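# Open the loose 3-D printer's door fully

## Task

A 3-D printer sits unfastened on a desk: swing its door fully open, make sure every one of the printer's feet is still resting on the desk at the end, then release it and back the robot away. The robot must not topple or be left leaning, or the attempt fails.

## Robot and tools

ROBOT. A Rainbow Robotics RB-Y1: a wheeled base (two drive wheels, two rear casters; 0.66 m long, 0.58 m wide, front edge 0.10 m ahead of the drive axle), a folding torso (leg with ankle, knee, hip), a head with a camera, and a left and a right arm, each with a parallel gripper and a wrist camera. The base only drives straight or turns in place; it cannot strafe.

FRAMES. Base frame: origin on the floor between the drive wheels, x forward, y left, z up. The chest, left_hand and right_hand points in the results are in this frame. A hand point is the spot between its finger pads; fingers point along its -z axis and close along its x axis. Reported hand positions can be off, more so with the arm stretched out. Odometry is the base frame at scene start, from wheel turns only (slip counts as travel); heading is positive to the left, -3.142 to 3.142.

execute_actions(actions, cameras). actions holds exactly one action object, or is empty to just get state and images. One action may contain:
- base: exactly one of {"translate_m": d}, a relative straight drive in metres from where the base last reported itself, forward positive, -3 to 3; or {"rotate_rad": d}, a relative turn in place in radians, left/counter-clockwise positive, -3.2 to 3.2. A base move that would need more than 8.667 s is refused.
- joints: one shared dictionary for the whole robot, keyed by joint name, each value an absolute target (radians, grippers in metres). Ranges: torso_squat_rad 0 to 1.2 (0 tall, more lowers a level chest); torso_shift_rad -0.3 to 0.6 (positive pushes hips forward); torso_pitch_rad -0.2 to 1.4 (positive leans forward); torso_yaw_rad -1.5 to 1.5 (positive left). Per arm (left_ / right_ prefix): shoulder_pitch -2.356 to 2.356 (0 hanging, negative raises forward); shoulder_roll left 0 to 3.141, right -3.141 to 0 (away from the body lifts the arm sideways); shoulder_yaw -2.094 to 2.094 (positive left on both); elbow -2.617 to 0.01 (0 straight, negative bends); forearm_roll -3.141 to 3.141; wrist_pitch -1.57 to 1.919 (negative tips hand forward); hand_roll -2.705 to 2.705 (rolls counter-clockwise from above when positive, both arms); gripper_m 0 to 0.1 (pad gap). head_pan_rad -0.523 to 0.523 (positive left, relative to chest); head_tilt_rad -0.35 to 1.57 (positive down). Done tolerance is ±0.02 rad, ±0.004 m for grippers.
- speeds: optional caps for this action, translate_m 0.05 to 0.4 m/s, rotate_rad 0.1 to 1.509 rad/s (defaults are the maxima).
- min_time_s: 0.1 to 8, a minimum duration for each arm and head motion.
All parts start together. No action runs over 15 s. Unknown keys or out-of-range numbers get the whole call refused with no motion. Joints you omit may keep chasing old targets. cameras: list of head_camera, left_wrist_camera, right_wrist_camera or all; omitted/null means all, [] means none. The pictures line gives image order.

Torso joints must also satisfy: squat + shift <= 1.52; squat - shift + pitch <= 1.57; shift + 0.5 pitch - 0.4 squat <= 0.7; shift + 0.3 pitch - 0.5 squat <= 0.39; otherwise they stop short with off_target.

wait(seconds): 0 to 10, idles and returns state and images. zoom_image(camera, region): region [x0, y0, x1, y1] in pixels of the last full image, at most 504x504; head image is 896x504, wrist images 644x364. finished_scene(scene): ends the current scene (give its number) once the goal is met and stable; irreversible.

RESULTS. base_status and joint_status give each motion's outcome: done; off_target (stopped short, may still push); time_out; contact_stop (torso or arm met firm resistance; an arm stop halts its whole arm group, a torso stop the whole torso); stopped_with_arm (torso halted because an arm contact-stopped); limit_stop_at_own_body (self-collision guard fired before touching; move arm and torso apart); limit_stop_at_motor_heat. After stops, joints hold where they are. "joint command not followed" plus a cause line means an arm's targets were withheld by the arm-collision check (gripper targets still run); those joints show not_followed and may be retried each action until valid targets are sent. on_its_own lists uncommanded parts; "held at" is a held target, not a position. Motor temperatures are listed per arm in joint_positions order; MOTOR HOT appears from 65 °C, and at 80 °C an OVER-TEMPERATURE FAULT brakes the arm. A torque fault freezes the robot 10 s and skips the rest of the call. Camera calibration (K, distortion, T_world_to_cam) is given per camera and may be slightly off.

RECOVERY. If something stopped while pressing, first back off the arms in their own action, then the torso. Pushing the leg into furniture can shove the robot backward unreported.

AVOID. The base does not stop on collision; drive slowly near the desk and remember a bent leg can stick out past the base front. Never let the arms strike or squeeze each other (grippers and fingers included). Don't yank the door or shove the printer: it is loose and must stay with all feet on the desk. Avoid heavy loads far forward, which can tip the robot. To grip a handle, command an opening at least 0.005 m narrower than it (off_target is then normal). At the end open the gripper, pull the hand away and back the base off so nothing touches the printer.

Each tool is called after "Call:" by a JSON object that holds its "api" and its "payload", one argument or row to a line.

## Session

Call:
{"api": "execute_actions", "payload": {
  "actions": []
}}

Scene clock: 0.00 s.
Motor temperatures (°C, as the motors report them): left_arm=[33 25 29 30 37 43 39] | right_arm=[27 31 29 30 31 32 30]
base_odometry: x=+0.000 y=+0.000 heading=+0.000 (m, m, rad; odometry frame)
base_status: not commanded
joint_positions: torso_squat_rad=+0.350 torso_shift_rad=+0.001 torso_pitch_rad=+0.001 torso_yaw_rad=+0.000 left_shoulder_pitch_rad=+0.036 left_shoulder_roll_rad=+0.014 left_shoulder_yaw_rad=+0.010 left_elbow_rad=-0.117 left_forearm_roll_rad=+0.008 left_wrist_pitch_rad=+0.047 left_hand_roll_rad=+0.024 left_gripper_m=+0.100 right_shoulder_pitch_rad=+0.052 right_shoulder_roll_rad=-0.040 right_shoulder_yaw_rad=-0.022 right_elbow_rad=-0.291 right_forearm_roll_rad=-0.039 right_wrist_pitch_rad=-0.008 right_hand_roll_rad=+0.002 right_gripper_m=+0.099 head_pan_rad=+0.000 head_tilt_rad=+0.400
joint_status: not commanded
chest: x=-0.2272 y=-0.0007 z=+1.2475 quat_wxyz=(+1.000, +0.000, +0.000, +0.000) (m; base frame)
left_hand: x=-0.2076 y=+0.2313 z=+0.5627 quat_wxyz=(+0.999, +0.007, -0.018, +0.027) (m; base frame)
right_hand: x=-0.1223 y=-0.2563 z=+0.5717 quat_wxyz=(+0.991, -0.021, -0.125, -0.035) (m; base frame)
pictures: head_camera, left_wrist_camera, right_wrist_camera
camera_calibration (this result's frames):
head_camera: T_world_to_cam=[[0.00133689, -0.999991, -0.00404421, 0.00162063], [-0.37857, 0.00323712, -0.925567, 1.32267], [0.925572, 0.00276839, -0.378562, 0.679478], [0, 0, 0, 1]] pos_world=[-0.128184, -0.0045421, 1.48145]
left_wrist_camera: T_world_to_cam=[[0.999779, 0.0191149, 0.00871921, 0.203782], [0.00815087, -0.735398, 0.677586, -0.183945], [0.0193641, -0.677366, -0.735392, 0.663495], [0, 0, 0, 1]] pos_world=[-0.215085, 0.310261, 0.610791]
right_wrist_camera: T_world_to_cam=[[-0.969701, 0.00474794, -0.24425, 0.0209366], [-0.143487, 0.798111, 0.585175, -0.117553], [0.197717, 0.602491, -0.773248, 0.709707], [0, 0, 0, 1]] pos_world=[-0.136886, -0.333871, 0.622683]
Images, in order (width x height): head_camera 896x504, left_wrist_camera 644x364, right_wrist_camera 644x364.

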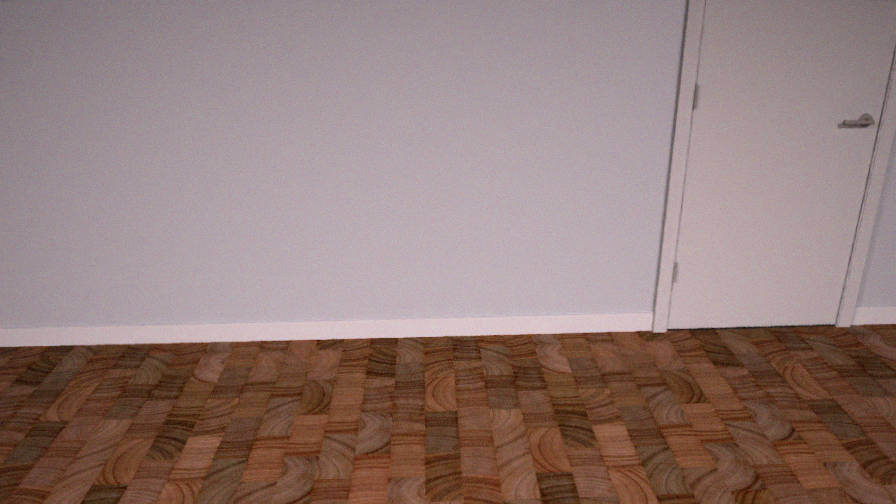

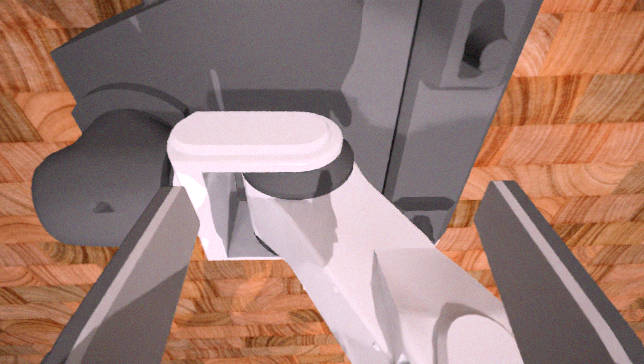

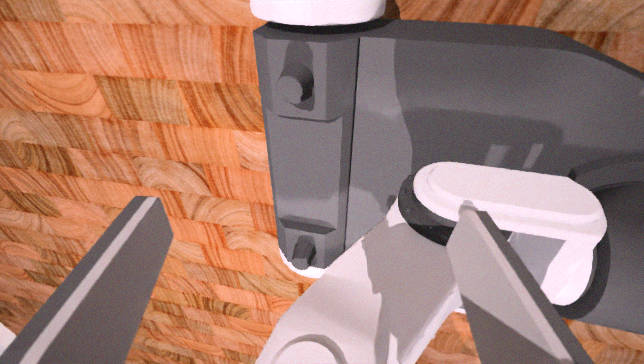

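Call:
{"api": "execute_actions", "payload": {
  "actions": [
    {"joints": {"head_pan_rad": 0.523, "head_tilt_rad": 0.3, "left_shoulder_roll_rad": 0.12, "left_forearm_roll_rad": 1.7, "left_wrist_pitch_rad": -0.75, "left_hand_roll_rad": 1.57, "left_gripper_m": 0.03, "right_shoulder_roll_rad": -0.12, "right_forearm_roll_rad": -1.4, "right_wrist_pitch_rad": -0.75, "right_hand_roll_rad": -1.57, "right_gripper_m": 0.045}}
  ]
}}

Scene clock: 44.90 s.
Motor temperatures (°C, as the motors report them): left_arm=[33 25 29 30 37 43 39] | right_arm=[27 31 29 30 31 32 30]
base_odometry: x=+0.000 y=+0.000 heading=+0.000 (m, m, rad; odometry frame)
base_status: not commanded
joint_positions: torso_squat_rad=+0.350 torso_shift_rad=+0.001 torso_pitch_rad=+0.001 torso_yaw_rad=+0.000 left_shoulder_pitch_rad=+0.036 left_shoulder_roll_rad=+0.120 left_shoulder_yaw_rad=+0.010 left_elbow_rad=-0.117 left_forearm_roll_rad=+1.700 left_wrist_pitch_rad=-0.750 left_hand_roll_rad=+1.570 left_gripper_m=+0.030 right_shoulder_pitch_rad=+0.052 right_shoulder_roll_rad=-0.120 right_shoulder_yaw_rad=-0.022 right_elbow_rad=-0.291 right_forearm_roll_rad=-1.400 right_wrist_pitch_rad=-0.750 right_hand_roll_rad=-1.570 right_gripper_m=+0.045 head_pan_rad=+0.523 head_tilt_rad=+0.300
joint_status: all done
chest: x=-0.2272 y=-0.0007 z=+1.2475 quat_wxyz=(+1.000, +0.000, +0.000, +0.000) (m; base frame)
left_hand: x=-0.2256 y=+0.4589 z=+0.6472 quat_wxyz=(-0.082, -0.016, -0.418, +0.905) (m; base frame)
right_hand: x=-0.1189 y=-0.4616 z=+0.6609 quat_wxyz=(+0.028, +0.134, -0.429, -0.893) (m; base frame)
pictures: head_camera, left_wrist_camera, right_wrist_camera
camera_calibration (this result's frames):
head_camera: T_world_to_cam=[[0.500815, -0.865543, -0.00434707, 0.104569], [-0.248328, -0.138871, -0.95867, 1.39718], [0.829167, 0.481196, -0.284487, 0.523918], [0, 0, 0, 1]] pos_world=[-0.139826, 0.0324294, 1.48894]
left_wrist_camera: T_world_to_cam=[[-0.991766, -0.0931571, -0.0878718, -0.118587], [-0.0825272, -0.0597578, 0.994796, -0.609451], [-0.0979233, 0.993857, 0.0515778, -0.422577], [0, 0, 0, 1]] pos_world=[-0.209287, 0.372514, 0.617654]
right_wrist_camera: T_world_to_cam=[[0.963915, 0.204352, 0.170612, 0.0948752], [-0.176583, 0.0112086, 0.984222, -0.636367], [0.199216, -0.978833, 0.0468892, -0.370088], [0, 0, 0, 1]] pos_world=[-0.130096, -0.374509, 0.627493]
Images, in order (width x height): head_camera 896x504, left_wrist_camera 644x364, right_wrist_camera 644x364.

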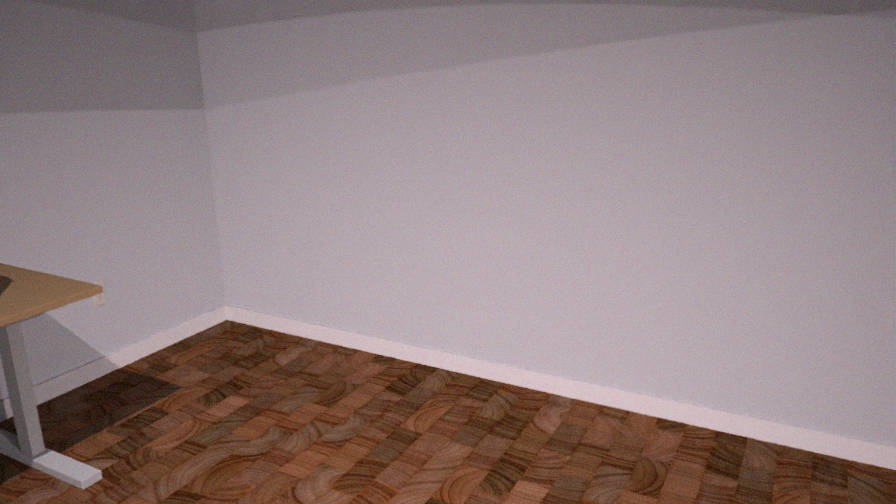

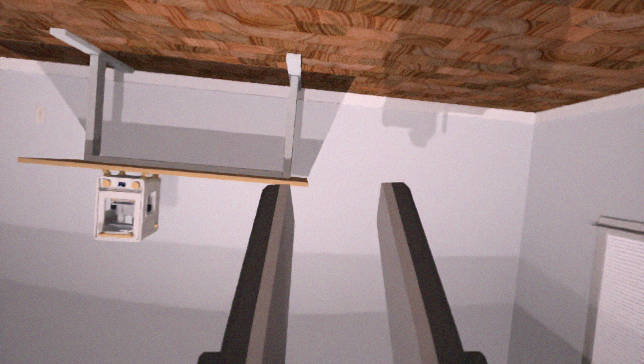

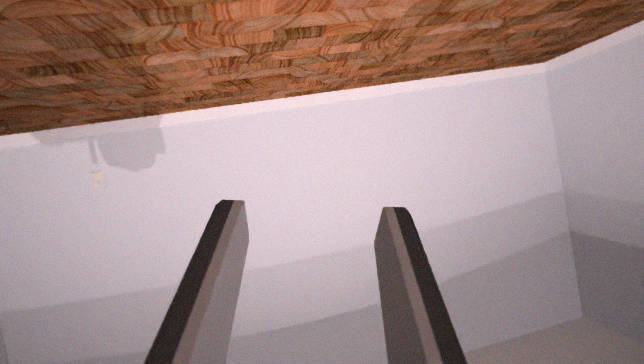

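The printer is to the left. Let me zoom in.

Call:
{"api": "zoom_image", "payload": {
  "camera": "left_wrist_camera",
  "region": [70, 150, 190, 250]
}}

Call:
{"api": "zoom_image", "payload": {
  "camera": "left_wrist_camera",
  "region": [0, 10, 330, 260]
}}

Region (70, 150, 190, 250) of left_wrist_camera's 644x364 image, scaled by 4.200, with more detail than that image has.

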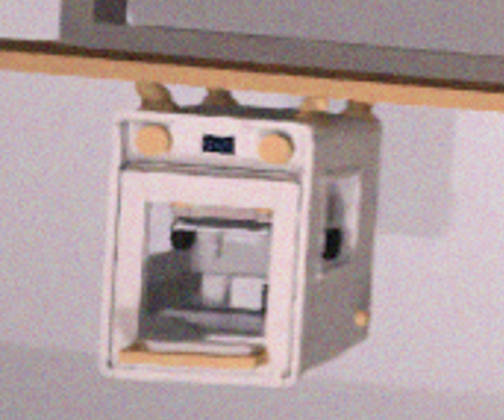

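Region (0, 10, 330, 260) of left_wrist_camera's 644x364 image, scaled by 1.527, with more detail than that image has; it fills the top 382 rows of this view, and the rest is white.

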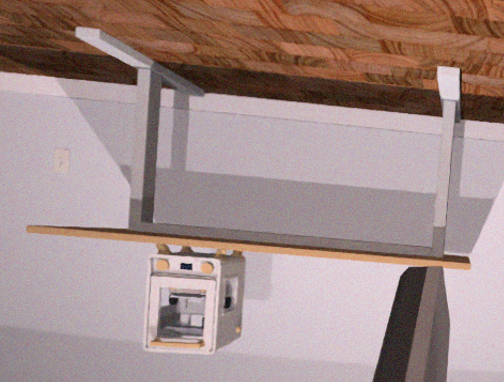

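Call:
{"api": "execute_actions", "payload": {
  "actions": [
    {"base": {"rotate_rad": 1.272}, "joints": {"torso_yaw_rad": 0.245, "head_pan_rad": -0.27, "head_tilt_rad": 0.3, "left_forearm_roll_rad": 0.531, "left_wrist_pitch_rad": 0.0, "left_hand_roll_rad": -1.232, "right_forearm_roll_rad": 0.0, "right_wrist_pitch_rad": 0.0, "right_hand_roll_rad": 0.0}, "min_time_s": 2.5}
  ],
  "cameras": ["head_camera"]
}}

Scene clock: 168.53 s.
Motor temperatures (°C, as the motors report them): left_arm=[33 25 29 30 37 43 39] | right_arm=[27 31 29 30 31 32 30]
base_odometry: x=+0.000 y=+0.000 heading=+1.271 (m, m, rad; odometry frame)
base_status: done
joint_positions: torso_squat_rad=+0.350 torso_shift_rad=+0.001 torso_pitch_rad=+0.001 torso_yaw_rad=+0.245 left_shoulder_pitch_rad=+0.036 left_shoulder_roll_rad=+0.120 left_shoulder_yaw_rad=+0.010 left_elbow_rad=-0.117 left_forearm_roll_rad=+0.531 left_wrist_pitch_rad=+0.000 left_hand_roll_rad=-1.232 left_gripper_m=+0.030 right_shoulder_pitch_rad=+0.052 right_shoulder_roll_rad=-0.120 right_shoulder_yaw_rad=-0.022 right_elbow_rad=-0.291 right_forearm_roll_rad=+0.000 right_wrist_pitch_rad=+0.000 right_hand_roll_rad=+0.000 right_gripper_m=+0.045 head_pan_rad=-0.270 head_tilt_rad=+0.300
joint_status: all done
chest: x=-0.2272 y=-0.0007 z=+1.2475 quat_wxyz=(+0.993, +0.000, +0.000, +0.122) (m; base frame)
left_hand: x=-0.2743 y=+0.3099 z=+0.5689 quat_wxyz=(+0.973, +0.073, -0.009, -0.219) (m; base frame)
right_hand: x=-0.0515 y=-0.2812 z=+0.5762 quat_wxyz=(+0.984, -0.047, -0.127, +0.111) (m; base frame)
pictures: head_camera
camera_calibration (this result's frames):
head_camera: T_world_to_cam=[[-0.0234453, -0.999717, -0.00391941, 0.00164818], [-0.284603, 0.0104326, -0.958589, 1.3895], [0.958359, -0.0213589, -0.284767, 0.551171], [0, 0, 0, 1]] pos_world=[-0.132726, -0.00107602, 1.48892]
Images, in order (width x height): head_camera 896x504.

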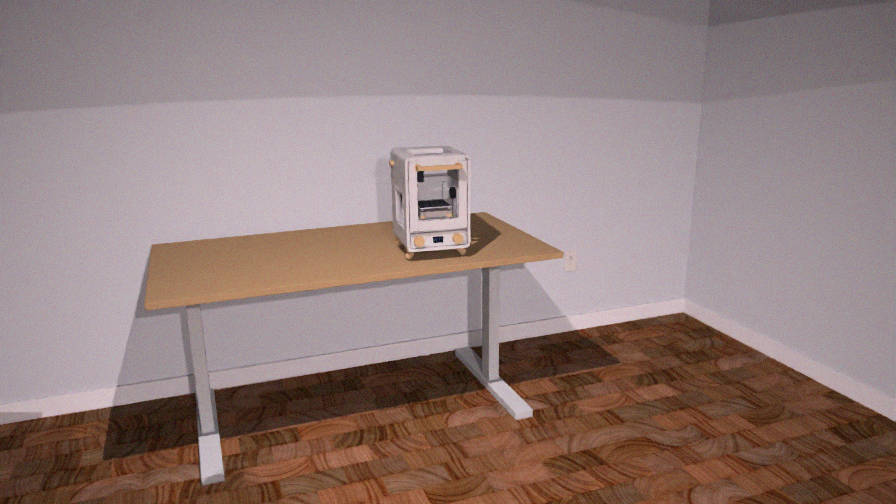

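Call:
{"api": "zoom_image", "payload": {
  "camera": "head_camera",
  "region": [375, 135, 505, 275]
}}

Call:
{"api": "zoom_image", "payload": {
  "camera": "head_camera",
  "region": [130, 200, 600, 500]
}}

Region (375, 135, 505, 275) of head_camera's 896x504 image, scaled by 3.600, with more detail than that image has; it fills the left 468 columns of this view, and the rest is white.

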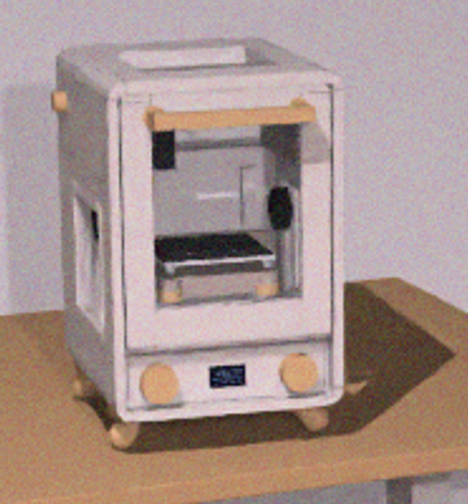

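Region (130, 200, 600, 500) of head_camera's 896x504 image, scaled by 1.072, with more detail than that image has; it fills the top 322 rows of this view, and the rest is white.

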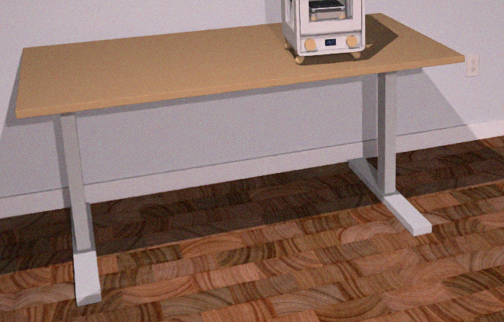

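Call:
{"api": "execute_actions", "payload": {
  "actions": [
    {"base": {"translate_m": 2.02}, "joints": {"torso_yaw_rad": 0.274, "torso_squat_rad": 0.55, "head_pan_rad": -0.38, "head_tilt_rad": 0.75, "left_shoulder_pitch_rad": -1.47, "left_shoulder_roll_rad": 0.11, "left_shoulder_yaw_rad": -0.416, "left_elbow_rad": -0.985, "left_forearm_roll_rad": 0.531, "left_wrist_pitch_rad": 1.29, "left_hand_roll_rad": -1.232, "right_shoulder_pitch_rad": -0.524, "right_shoulder_roll_rad": -0.044, "right_shoulder_yaw_rad": -0.172, "right_elbow_rad": -2.395, "right_forearm_roll_rad": 0.0, "right_wrist_pitch_rad": 1.88, "right_hand_roll_rad": 0.0}, "min_time_s": 4.0}
  ]
}}

Scene clock: 295.13 s.
Motor temperatures (°C, as the motors report them): left_arm=[33 25 29 30 37 43 39] | right_arm=[27 31 29 30 31 32 30]
base_odometry: x=+0.595 y=+1.930 heading=+1.272 (m, m, rad; odometry frame)
base_status: done
joint_positions: torso_squat_rad=+0.550 torso_shift_rad=+0.001 torso_pitch_rad=+0.001 torso_yaw_rad=+0.274 left_shoulder_pitch_rad=-1.470 left_shoulder_roll_rad=+0.110 left_shoulder_yaw_rad=-0.416 left_elbow_rad=-0.985 left_forearm_roll_rad=+0.531 left_wrist_pitch_rad=+1.290 left_hand_roll_rad=-1.232 left_gripper_m=+0.030 right_shoulder_pitch_rad=-0.524 right_shoulder_roll_rad=-0.044 right_shoulder_yaw_rad=-0.172 right_elbow_rad=-2.395 right_forearm_roll_rad=+0.000 right_wrist_pitch_rad=+1.880 right_hand_roll_rad=+0.000 right_gripper_m=+0.045 head_pan_rad=-0.380 head_tilt_rad=+0.750
joint_status: all done
chest: x=-0.2273 y=-0.0007 z=+1.1867 quat_wxyz=(+0.991, +0.000, +0.000, +0.137) (m; base frame)
left_hand: x=+0.3651 y=+0.0629 z=+1.2096 quat_wxyz=(+0.558, +0.280, -0.323, -0.711) (m; base frame)
right_hand: x=+0.2633 y=-0.0914 z=+1.1569 quat_wxyz=(+0.867, +0.066, -0.480, +0.119) (m; base frame)
pictures: head_camera, left_wrist_camera, right_wrist_camera
camera_calibration (this result's frames):
head_camera: T_world_to_cam=[[-0.106025, -0.994355, -0.00414443, -0.014641], [-0.669254, 0.074442, -0.739296, 0.947487], [0.735431, -0.0756103, -0.673368, 1.02734], [0, 0, 0, 1]] pos_world=[-0.122978, -0.00741392, 1.39219]
left_wrist_camera: T_world_to_cam=[[-0.221201, -0.971833, -0.0813109, 0.245712], [-0.965273, 0.230064, -0.12377, 0.513172], [0.138991, 0.051109, -0.988974, 1.23127], [0, 0, 0, 1]] pos_world=[0.378567, 0.0578001, 1.30119]
right_wrist_camera: T_world_to_cam=[[-0.495819, -0.200782, -0.844897, 1.08832], [-0.753146, 0.583794, 0.303243, -0.0692177], [0.43236, 0.786684, -0.440674, 0.556975], [0, 0, 0, 1]] pos_world=[0.246664, -0.17924, 1.18595]
Images, in order (width x height): head_camera 896x504, left_wrist_camera 644x364, right_wrist_camera 644x364.

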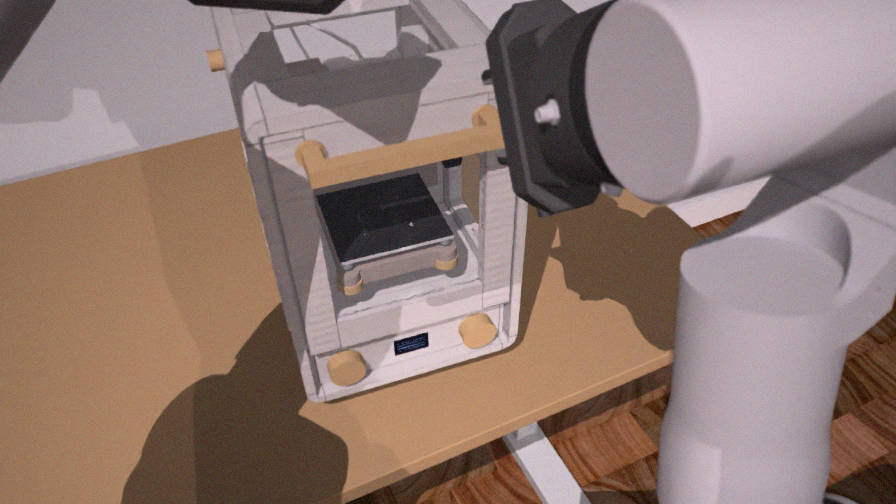

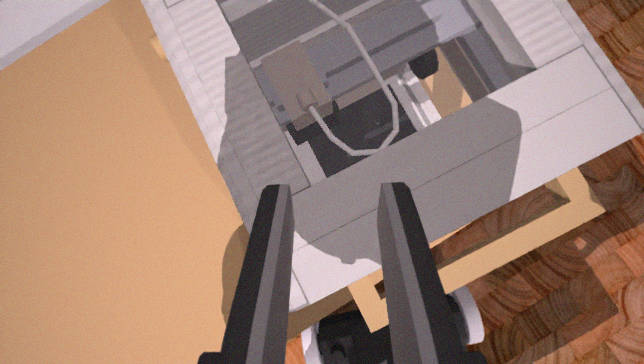

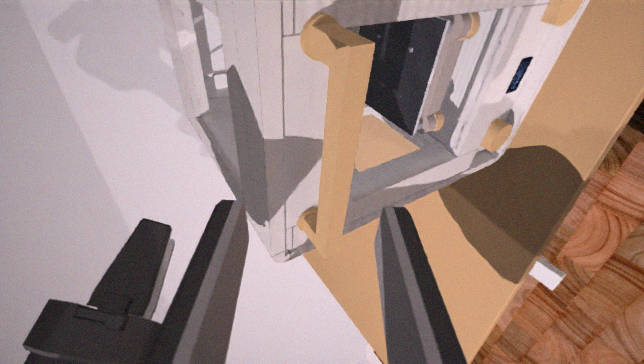

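Call:
{"api": "zoom_image", "payload": {
  "camera": "head_camera",
  "region": [230, 60, 530, 260]
}}

Call:
{"api": "zoom_image", "payload": {
  "camera": "left_wrist_camera",
  "region": [300, 40, 644, 364]
}}

Call:
{"api": "zoom_image", "payload": {
  "camera": "right_wrist_camera",
  "region": [200, 0, 480, 280]
}}

Call:
{"api": "zoom_image", "payload": {
  "camera": "head_camera",
  "region": [260, 240, 560, 440]
}}

Region (230, 60, 530, 260) of head_camera's 896x504 image, scaled by 1.680, with more detail than that image has.

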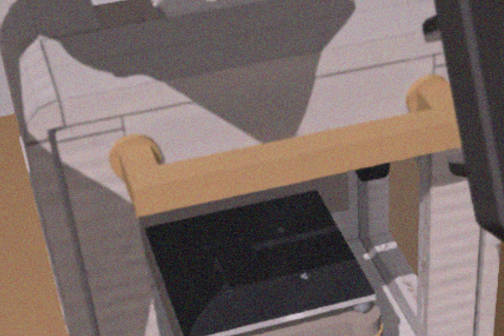

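Region (300, 40, 644, 364) of left_wrist_camera's 644x364 image, scaled by 1.465, with more detail than that image has; it fills the top 475 rows of this view, and the rest is white.

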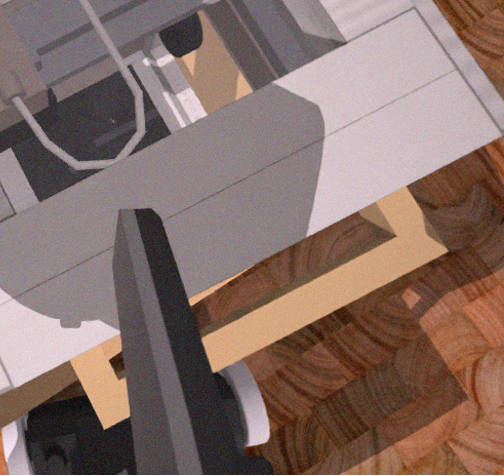

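Region (200, 0, 480, 280) of right_wrist_camera's 644x364 image, scaled by 1.800, with more detail than that image has.

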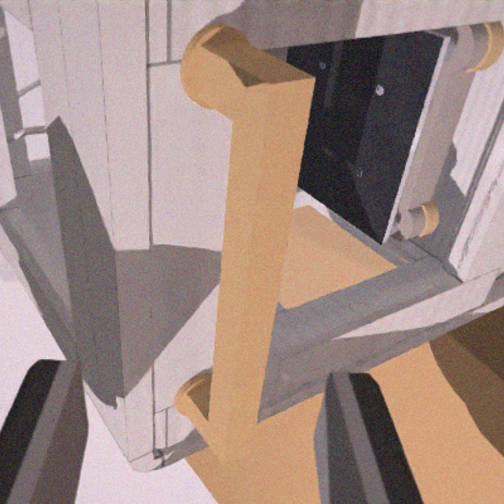

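Region (260, 240, 560, 440) of head_camera's 896x504 image, scaled by 1.680, with more detail than that image has.

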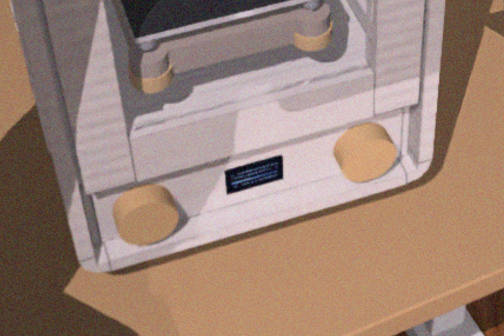

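Call:
{"api": "zoom_image", "payload": {
  "camera": "left_wrist_camera",
  "region": [480, 130, 640, 270]
}}

Call:
{"api": "zoom_image", "payload": {
  "camera": "right_wrist_camera",
  "region": [280, 0, 400, 100]
}}

Call:
{"api": "zoom_image", "payload": {
  "camera": "head_camera",
  "region": [285, 130, 385, 200]
}}

Region (480, 130, 640, 270) of left_wrist_camera's 644x364 image, scaled by 3.150, with more detail than that image has; it fills the top 441 rows of this view, and the rest is white.

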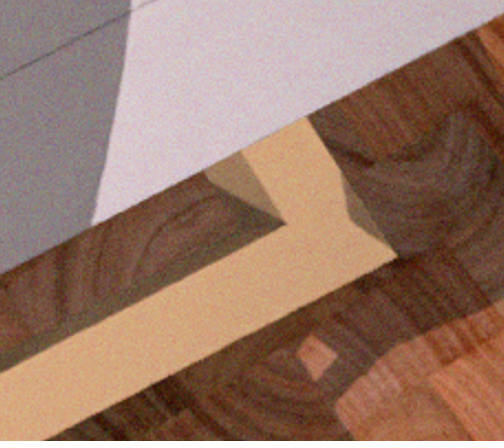

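Region (280, 0, 400, 100) of right_wrist_camera's 644x364 image, scaled by 4.200, with more detail than that image has.

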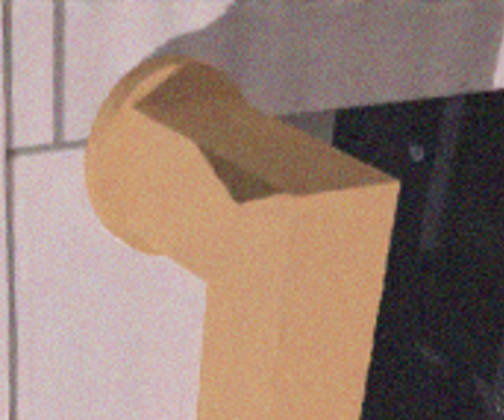

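Region (285, 130, 385, 200) of head_camera's 896x504 image, scaled by 5.040, with more detail than that image has; it fills the top 353 rows of this view, and the rest is white.

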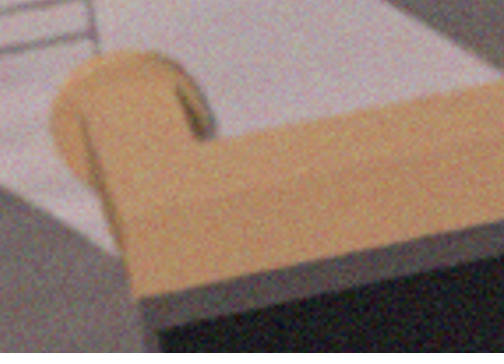

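Call:
{"api": "zoom_image", "payload": {
  "camera": "head_camera",
  "region": [200, 0, 500, 150]
}}

Call:
{"api": "zoom_image", "payload": {
  "camera": "left_wrist_camera",
  "region": [200, 100, 440, 320]
}}

Region (200, 0, 500, 150) of head_camera's 896x504 image, scaled by 1.680, with more detail than that image has.

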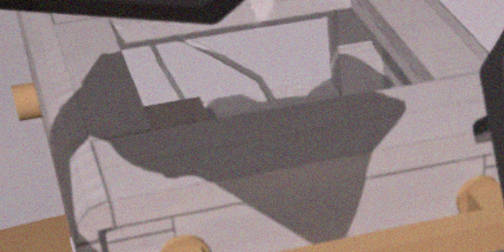

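Region (200, 100, 440, 320) of left_wrist_camera's 644x364 image, scaled by 2.100, with more detail than that image has; it fills the top 462 rows of this view, and the rest is white.

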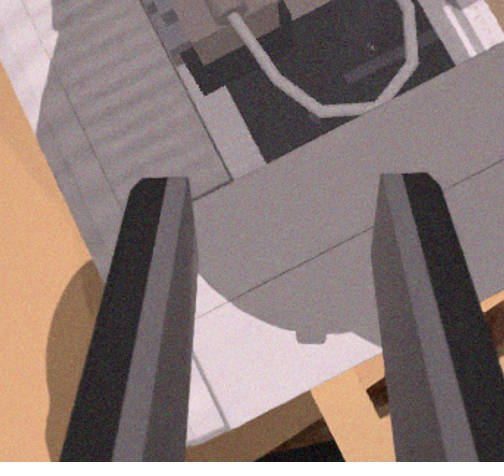

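Call:
{"api": "execute_actions", "payload": {
  "actions": [
    {"joints": {"left_shoulder_pitch_rad": -1.41, "left_shoulder_roll_rad": 0.088, "left_elbow_rad": -0.895, "left_wrist_pitch_rad": 1.17, "right_shoulder_pitch_rad": -0.365, "right_shoulder_roll_rad": -0.021, "right_shoulder_yaw_rad": -0.069, "right_elbow_rad": -2.173, "right_wrist_pitch_rad": 1.436, "right_hand_roll_rad": -0.039, "right_gripper_m": 0.036, "head_tilt_rad": 0.62}, "min_time_s": 0.6}
  ]
}}

Scene clock: 416.13 s.
Motor temperatures (°C, as the motors report them): left_arm=[35 25 29 31 37 43 39] | right_arm=[27 31 29 31 31 32 30]
base_odometry: x=+0.595 y=+1.930 heading=+1.272 (m, m, rad; odometry frame)
base_status: not commanded
joint_positions: torso_squat_rad=+0.550 torso_shift_rad=+0.001 torso_pitch_rad=+0.001 torso_yaw_rad=+0.274 left_shoulder_pitch_rad=-1.410 left_shoulder_roll_rad=+0.088 left_shoulder_yaw_rad=-0.416 left_elbow_rad=-0.895 left_forearm_roll_rad=+0.531 left_wrist_pitch_rad=+1.170 left_hand_roll_rad=-1.232 left_gripper_m=+0.030 right_shoulder_pitch_rad=-0.365 right_shoulder_roll_rad=-0.021 right_shoulder_yaw_rad=-0.069 right_elbow_rad=-2.173 right_forearm_roll_rad=+0.000 right_wrist_pitch_rad=+1.436 right_hand_roll_rad=-0.039 right_gripper_m=+0.036 head_pan_rad=-0.380 head_tilt_rad=+0.620
joint_status: all done
chest: x=-0.2273 y=-0.0007 z=+1.1867 quat_wxyz=(+0.991, +0.000, +0.000, +0.137) (m; base frame)
left_hand: x=+0.3800 y=+0.0716 z=+1.1655 quat_wxyz=(+0.580, +0.259, -0.335, -0.696) (m; base frame)
right_hand: x=+0.3077 y=-0.0559 z=+1.0982 quat_wxyz=(+0.848, +0.086, -0.507, +0.126) (m; base frame)
pictures: head_camera, left_wrist_camera, right_wrist_camera
camera_calibration (this result's frames):
head_camera: T_world_to_cam=[[-0.105514, -0.994409, -0.00413911, -0.0145447], [-0.56832, 0.0637177, -0.820337, 1.0807], [0.816014, -0.084205, -0.571866, 0.903235], [0, 0, 0, 1]] pos_world=[-0.124406, -0.0072659, 1.403]
left_wrist_camera: T_world_to_cam=[[-0.19551, -0.980563, -0.0164912, 0.169289], [-0.973888, 0.196103, -0.114395, 0.514926], [0.115405, -0.0063048, -0.993298, 1.20328], [0, 0, 0, 1]] pos_world=[0.395713, 0.0726067, 1.25691]
right_wrist_camera: T_world_to_cam=[[-0.437147, -0.184314, -0.880302, 1.0896], [-0.788538, 0.549288, 0.27657, -0.000428305], [0.432563, 0.815053, -0.385458, 0.424832], [0, 0, 0, 1]] pos_world=[0.292211, -0.145197, 1.12305]
Images, in order (width x height): head_camera 896x504, left_wrist_camera 644x364, right_wrist_camera 644x364.

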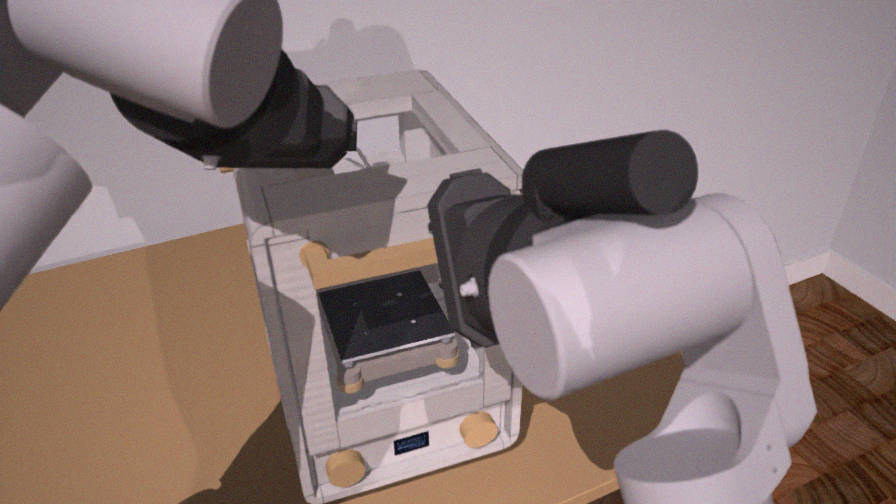

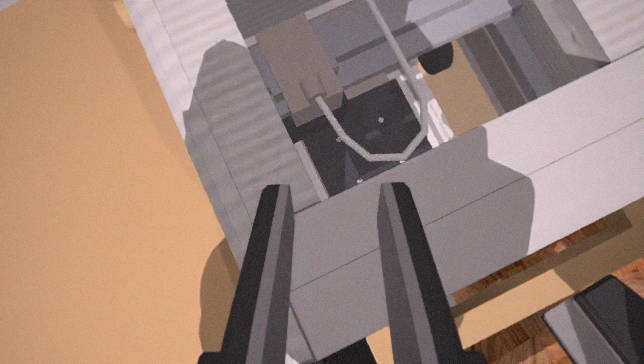

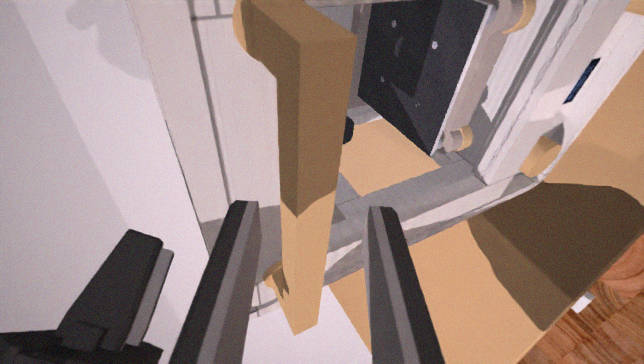

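Call:
{"api": "zoom_image", "payload": {
  "camera": "right_wrist_camera",
  "region": [200, 0, 440, 364]
}}

Call:
{"api": "zoom_image", "payload": {
  "camera": "left_wrist_camera",
  "region": [200, 100, 480, 364]
}}

Region (200, 0, 440, 364) of right_wrist_camera's 644x364 image, scaled by 1.385, with more detail than that image has; it fills the left 332 columns of this view, and the rest is white.

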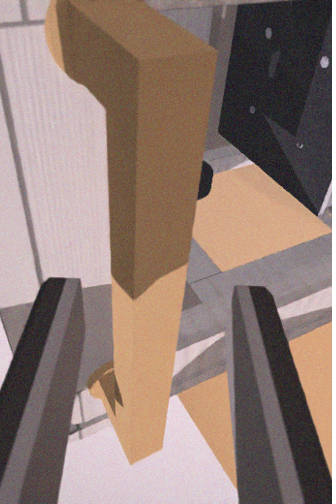

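Region (200, 100, 480, 364) of left_wrist_camera's 644x364 image, scaled by 1.800, with more detail than that image has; it fills the top 475 rows of this view, and the rest is white.

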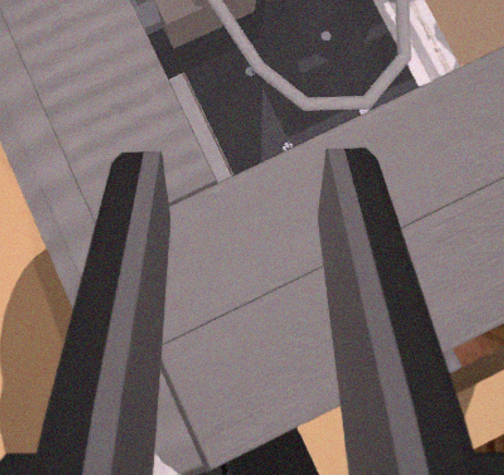

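Call:
{"api": "zoom_image", "payload": {
  "camera": "left_wrist_camera",
  "region": [480, 20, 644, 140]
}}

Call:
{"api": "zoom_image", "payload": {
  "camera": "head_camera",
  "region": [230, 60, 530, 260]
}}

Region (480, 20, 644, 140) of left_wrist_camera's 644x364 image, scaled by 3.073, with more detail than that image has; it fills the top 369 rows of this view, and the rest is white.

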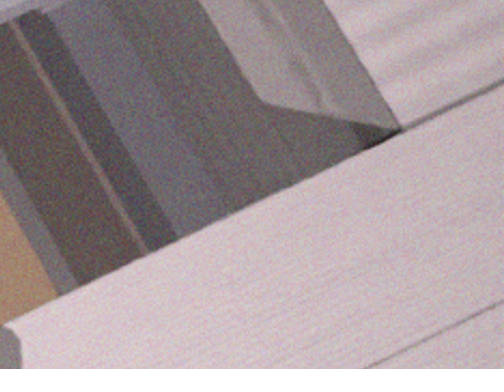

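Region (230, 60, 530, 260) of head_camera's 896x504 image, scaled by 1.680, with more detail than that image has.

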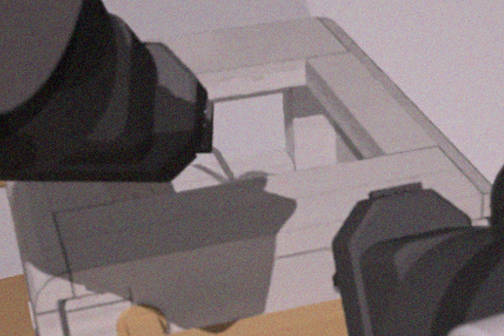

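Call:
{"api": "execute_actions", "payload": {
  "actions": [
    {"joints": {"left_shoulder_pitch_rad": -1.374, "right_shoulder_pitch_rad": -0.423, "right_shoulder_roll_rad": -0.029, "right_shoulder_yaw_rad": -0.089, "right_elbow_rad": -1.993, "right_wrist_pitch_rad": 1.311, "right_hand_roll_rad": -0.040}, "min_time_s": 0.5}
  ]
}}

Scene clock: 528.67 s.
Motor temperatures (°C, as the motors report them): left_arm=[35 25 29 31 37 43 39] | right_arm=[27 31 29 31 31 32 30]
base_odometry: x=+0.595 y=+1.930 heading=+1.272 (m, m, rad; odometry frame)
base_status: not commanded
joint_positions: torso_squat_rad=+0.550 torso_shift_rad=+0.000 torso_pitch_rad=+0.001 torso_yaw_rad=+0.274 left_shoulder_pitch_rad=-1.375 left_shoulder_roll_rad=+0.088 left_shoulder_yaw_rad=-0.416 left_elbow_rad=-0.895 left_forearm_roll_rad=+0.531 left_wrist_pitch_rad=+1.170 left_hand_roll_rad=-1.232 left_gripper_m=+0.030 right_shoulder_pitch_rad=-0.422 right_shoulder_roll_rad=-0.029 right_shoulder_yaw_rad=-0.089 right_elbow_rad=-1.993 right_forearm_roll_rad=+0.000 right_wrist_pitch_rad=+1.312 right_hand_roll_rad=-0.040 right_gripper_m=+0.035 head_pan_rad=-0.380 head_tilt_rad=+0.620
joint_status: all done
chest: x=-0.2276 y=-0.0007 z=+1.1867 quat_wxyz=(+0.991, +0.000, +0.000, +0.136) (m; base frame)
left_hand: x=+0.3779 y=+0.0784 z=+1.1458 quat_wxyz=(+0.590, +0.248, -0.327, -0.695) (m; base frame)
right_hand: x=+0.3419 y=-0.0469 z=+1.0815 quat_wxyz=(+0.849, +0.084, -0.507, +0.125) (m; base frame)
pictures: head_camera, left_wrist_camera, right_wrist_camera
camera_calibration (this result's frames):
head_camera: T_world_to_cam=[[-0.105624, -0.994397, -0.00426409, -0.0145104], [-0.567985, 0.0638496, -0.820558, 1.08087], [0.816233, -0.0842487, -0.571547, 0.903112], [0, 0, 0, 1]] pos_world=[-0.124766, -0.00735589, 1.40302]
left_wrist_camera: T_world_to_cam=[[-0.1844, -0.98285, -0.00171502, 0.154205], [-0.979212, 0.183867, -0.0856551, 0.479269], [0.0845014, -0.0141154, -0.996323, 1.19971], [0, 0, 0, 1]] pos_world=[0.396364, 0.0803729, 1.23662]
right_wrist_camera: T_world_to_cam=[[-0.438388, -0.18435, -0.879677, 1.09129], [-0.786357, 0.552658, 0.276064, 0.0261282], [0.435268, 0.812763, -0.387243, 0.39718], [0, 0, 0, 1]] pos_world=[0.326073, -0.136075, 1.10657]
Images, in order (width x height): head_camera 896x504, left_wrist_camera 644x364, right_wrist_camera 644x364.

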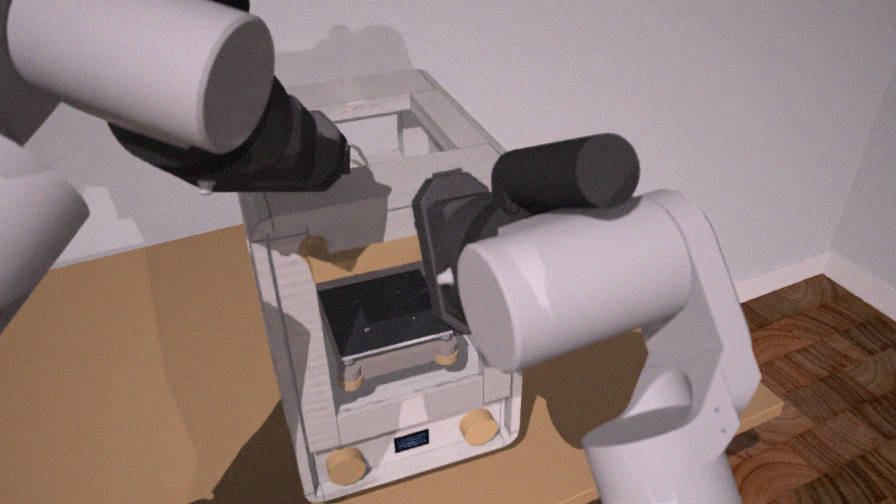

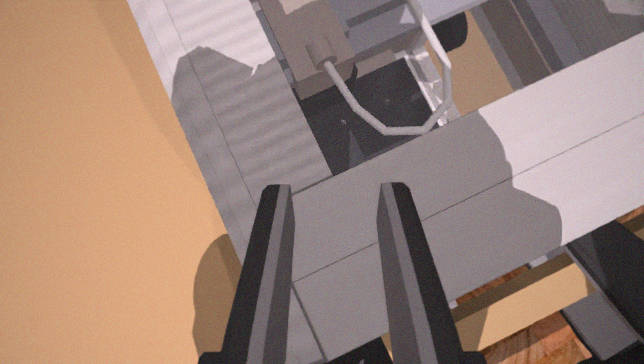

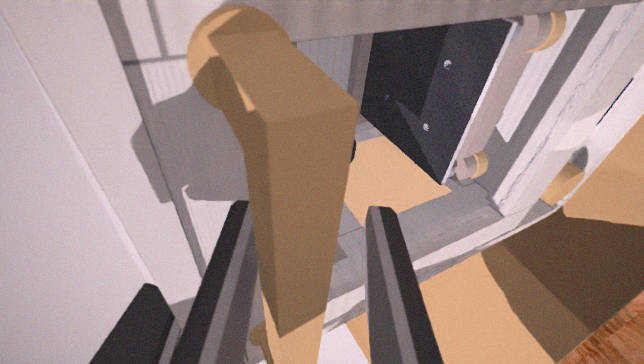

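Call:
{"api": "zoom_image", "payload": {
  "camera": "right_wrist_camera",
  "region": [160, 0, 440, 364]
}}

Call:
{"api": "zoom_image", "payload": {
  "camera": "left_wrist_camera",
  "region": [200, 100, 644, 364]
}}

Call:
{"api": "zoom_image", "payload": {
  "camera": "head_camera",
  "region": [230, 150, 530, 350]
}}

Region (160, 0, 440, 364) of right_wrist_camera's 644x364 image, scaled by 1.385, with more detail than that image has; it fills the left 388 columns of this view, and the rest is white.

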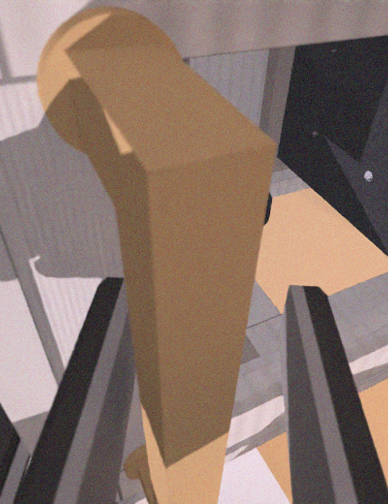

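Region (200, 100, 644, 364) of left_wrist_camera's 644x364 image, scaled by 1.135, with more detail than that image has; it fills the top 300 rows of this view, and the rest is white.

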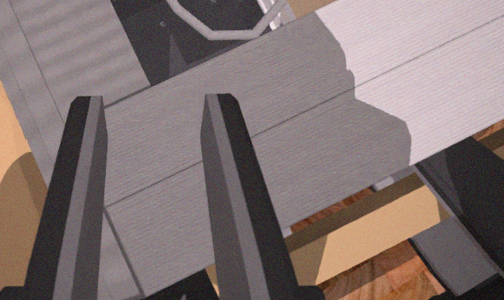

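Region (230, 150, 530, 350) of head_camera's 896x504 image, scaled by 1.680, with more detail than that image has.

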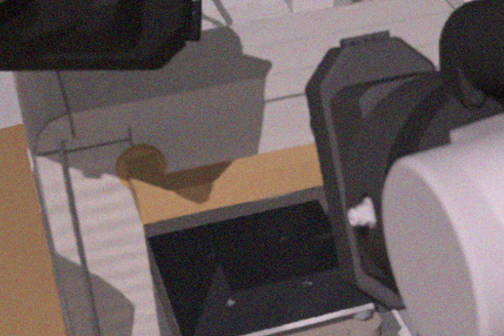

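Call:
{"api": "execute_actions", "payload": {
  "actions": []
}}

Scene clock: 580.67 s.
Motor temperatures (°C, as the motors report them): left_arm=[35 25 29 31 37 43 39] | right_arm=[28 31 29 31 31 33 30]
base_odometry: x=+0.595 y=+1.930 heading=+1.272 (m, m, rad; odometry frame)
base_status: not commanded
joint_positions: torso_squat_rad=+0.550 torso_shift_rad=+0.000 torso_pitch_rad=+0.001 torso_yaw_rad=+0.274 left_shoulder_pitch_rad=-1.375 left_shoulder_roll_rad=+0.088 left_shoulder_yaw_rad=-0.416 left_elbow_rad=-0.895 left_forearm_roll_rad=+0.531 left_wrist_pitch_rad=+1.170 left_hand_roll_rad=-1.232 left_gripper_m=+0.030 right_shoulder_pitch_rad=-0.422 right_shoulder_roll_rad=-0.029 right_shoulder_yaw_rad=-0.089 right_elbow_rad=-1.993 right_forearm_roll_rad=+0.000 right_wrist_pitch_rad=+1.312 right_hand_roll_rad=-0.040 right_gripper_m=+0.035 head_pan_rad=-0.380 head_tilt_rad=+0.620
joint_status: all done
chest: x=-0.2276 y=-0.0007 z=+1.1867 quat_wxyz=(+0.991, +0.000, +0.000, +0.136) (m; base frame)
left_hand: x=+0.3779 y=+0.0784 z=+1.1458 quat_wxyz=(+0.590, +0.248, -0.327, -0.695) (m; base frame)
right_hand: x=+0.3419 y=-0.0469 z=+1.0815 quat_wxyz=(+0.849, +0.084, -0.507, +0.125) (m; base frame)
pictures: head_camera, left_wrist_camera, right_wrist_camera
camera_calibration (this result's frames):
head_camera: T_world_to_cam=[[-0.105625, -0.994397, -0.00426403, -0.0145107], [-0.567985, 0.0638501, -0.820558, 1.08087], [0.816233, -0.0842496, -0.571547, 0.903112], [0, 0, 0, 1]] pos_world=[-0.124767, -0.00735589, 1.40302]
left_wrist_camera: T_world_to_cam=[[-0.184401, -0.98285, -0.0017147, 0.154204], [-0.979212, 0.183868, -0.0856556, 0.479269], [0.0845018, -0.0141159, -0.996323, 1.19971], [0, 0, 0, 1]] pos_world=[0.396364, 0.0803722, 1.23662]
right_wrist_camera: T_world_to_cam=[[-0.43839, -0.184345, -0.879677, 1.09129], [-0.786352, 0.552665, 0.276065, 0.0261279], [0.435275, 0.81276, -0.387243, 0.39718], [0, 0, 0, 1]] pos_world=[0.326073, -0.136078, 1.10657]
Images, in order (width x height): head_camera 896x504, left_wrist_camera 644x364, right_wrist_camera 644x364.

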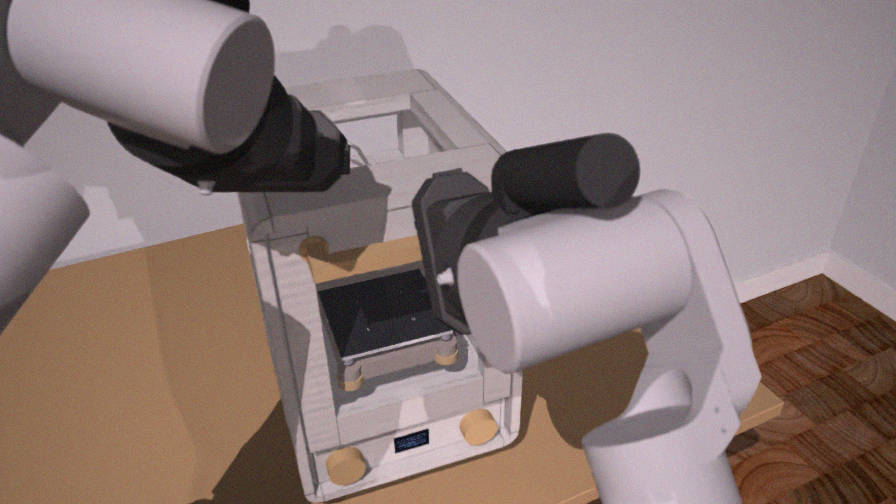

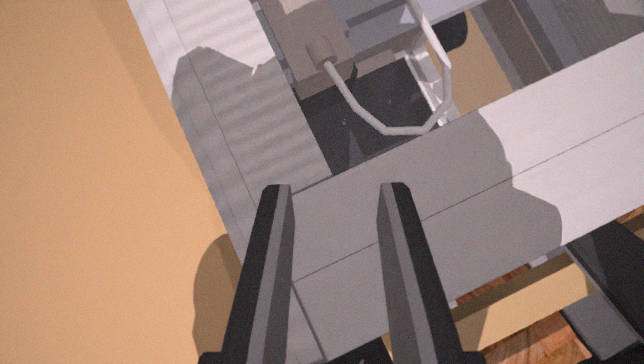

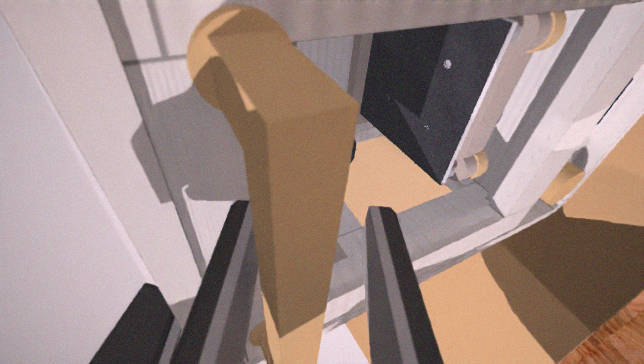

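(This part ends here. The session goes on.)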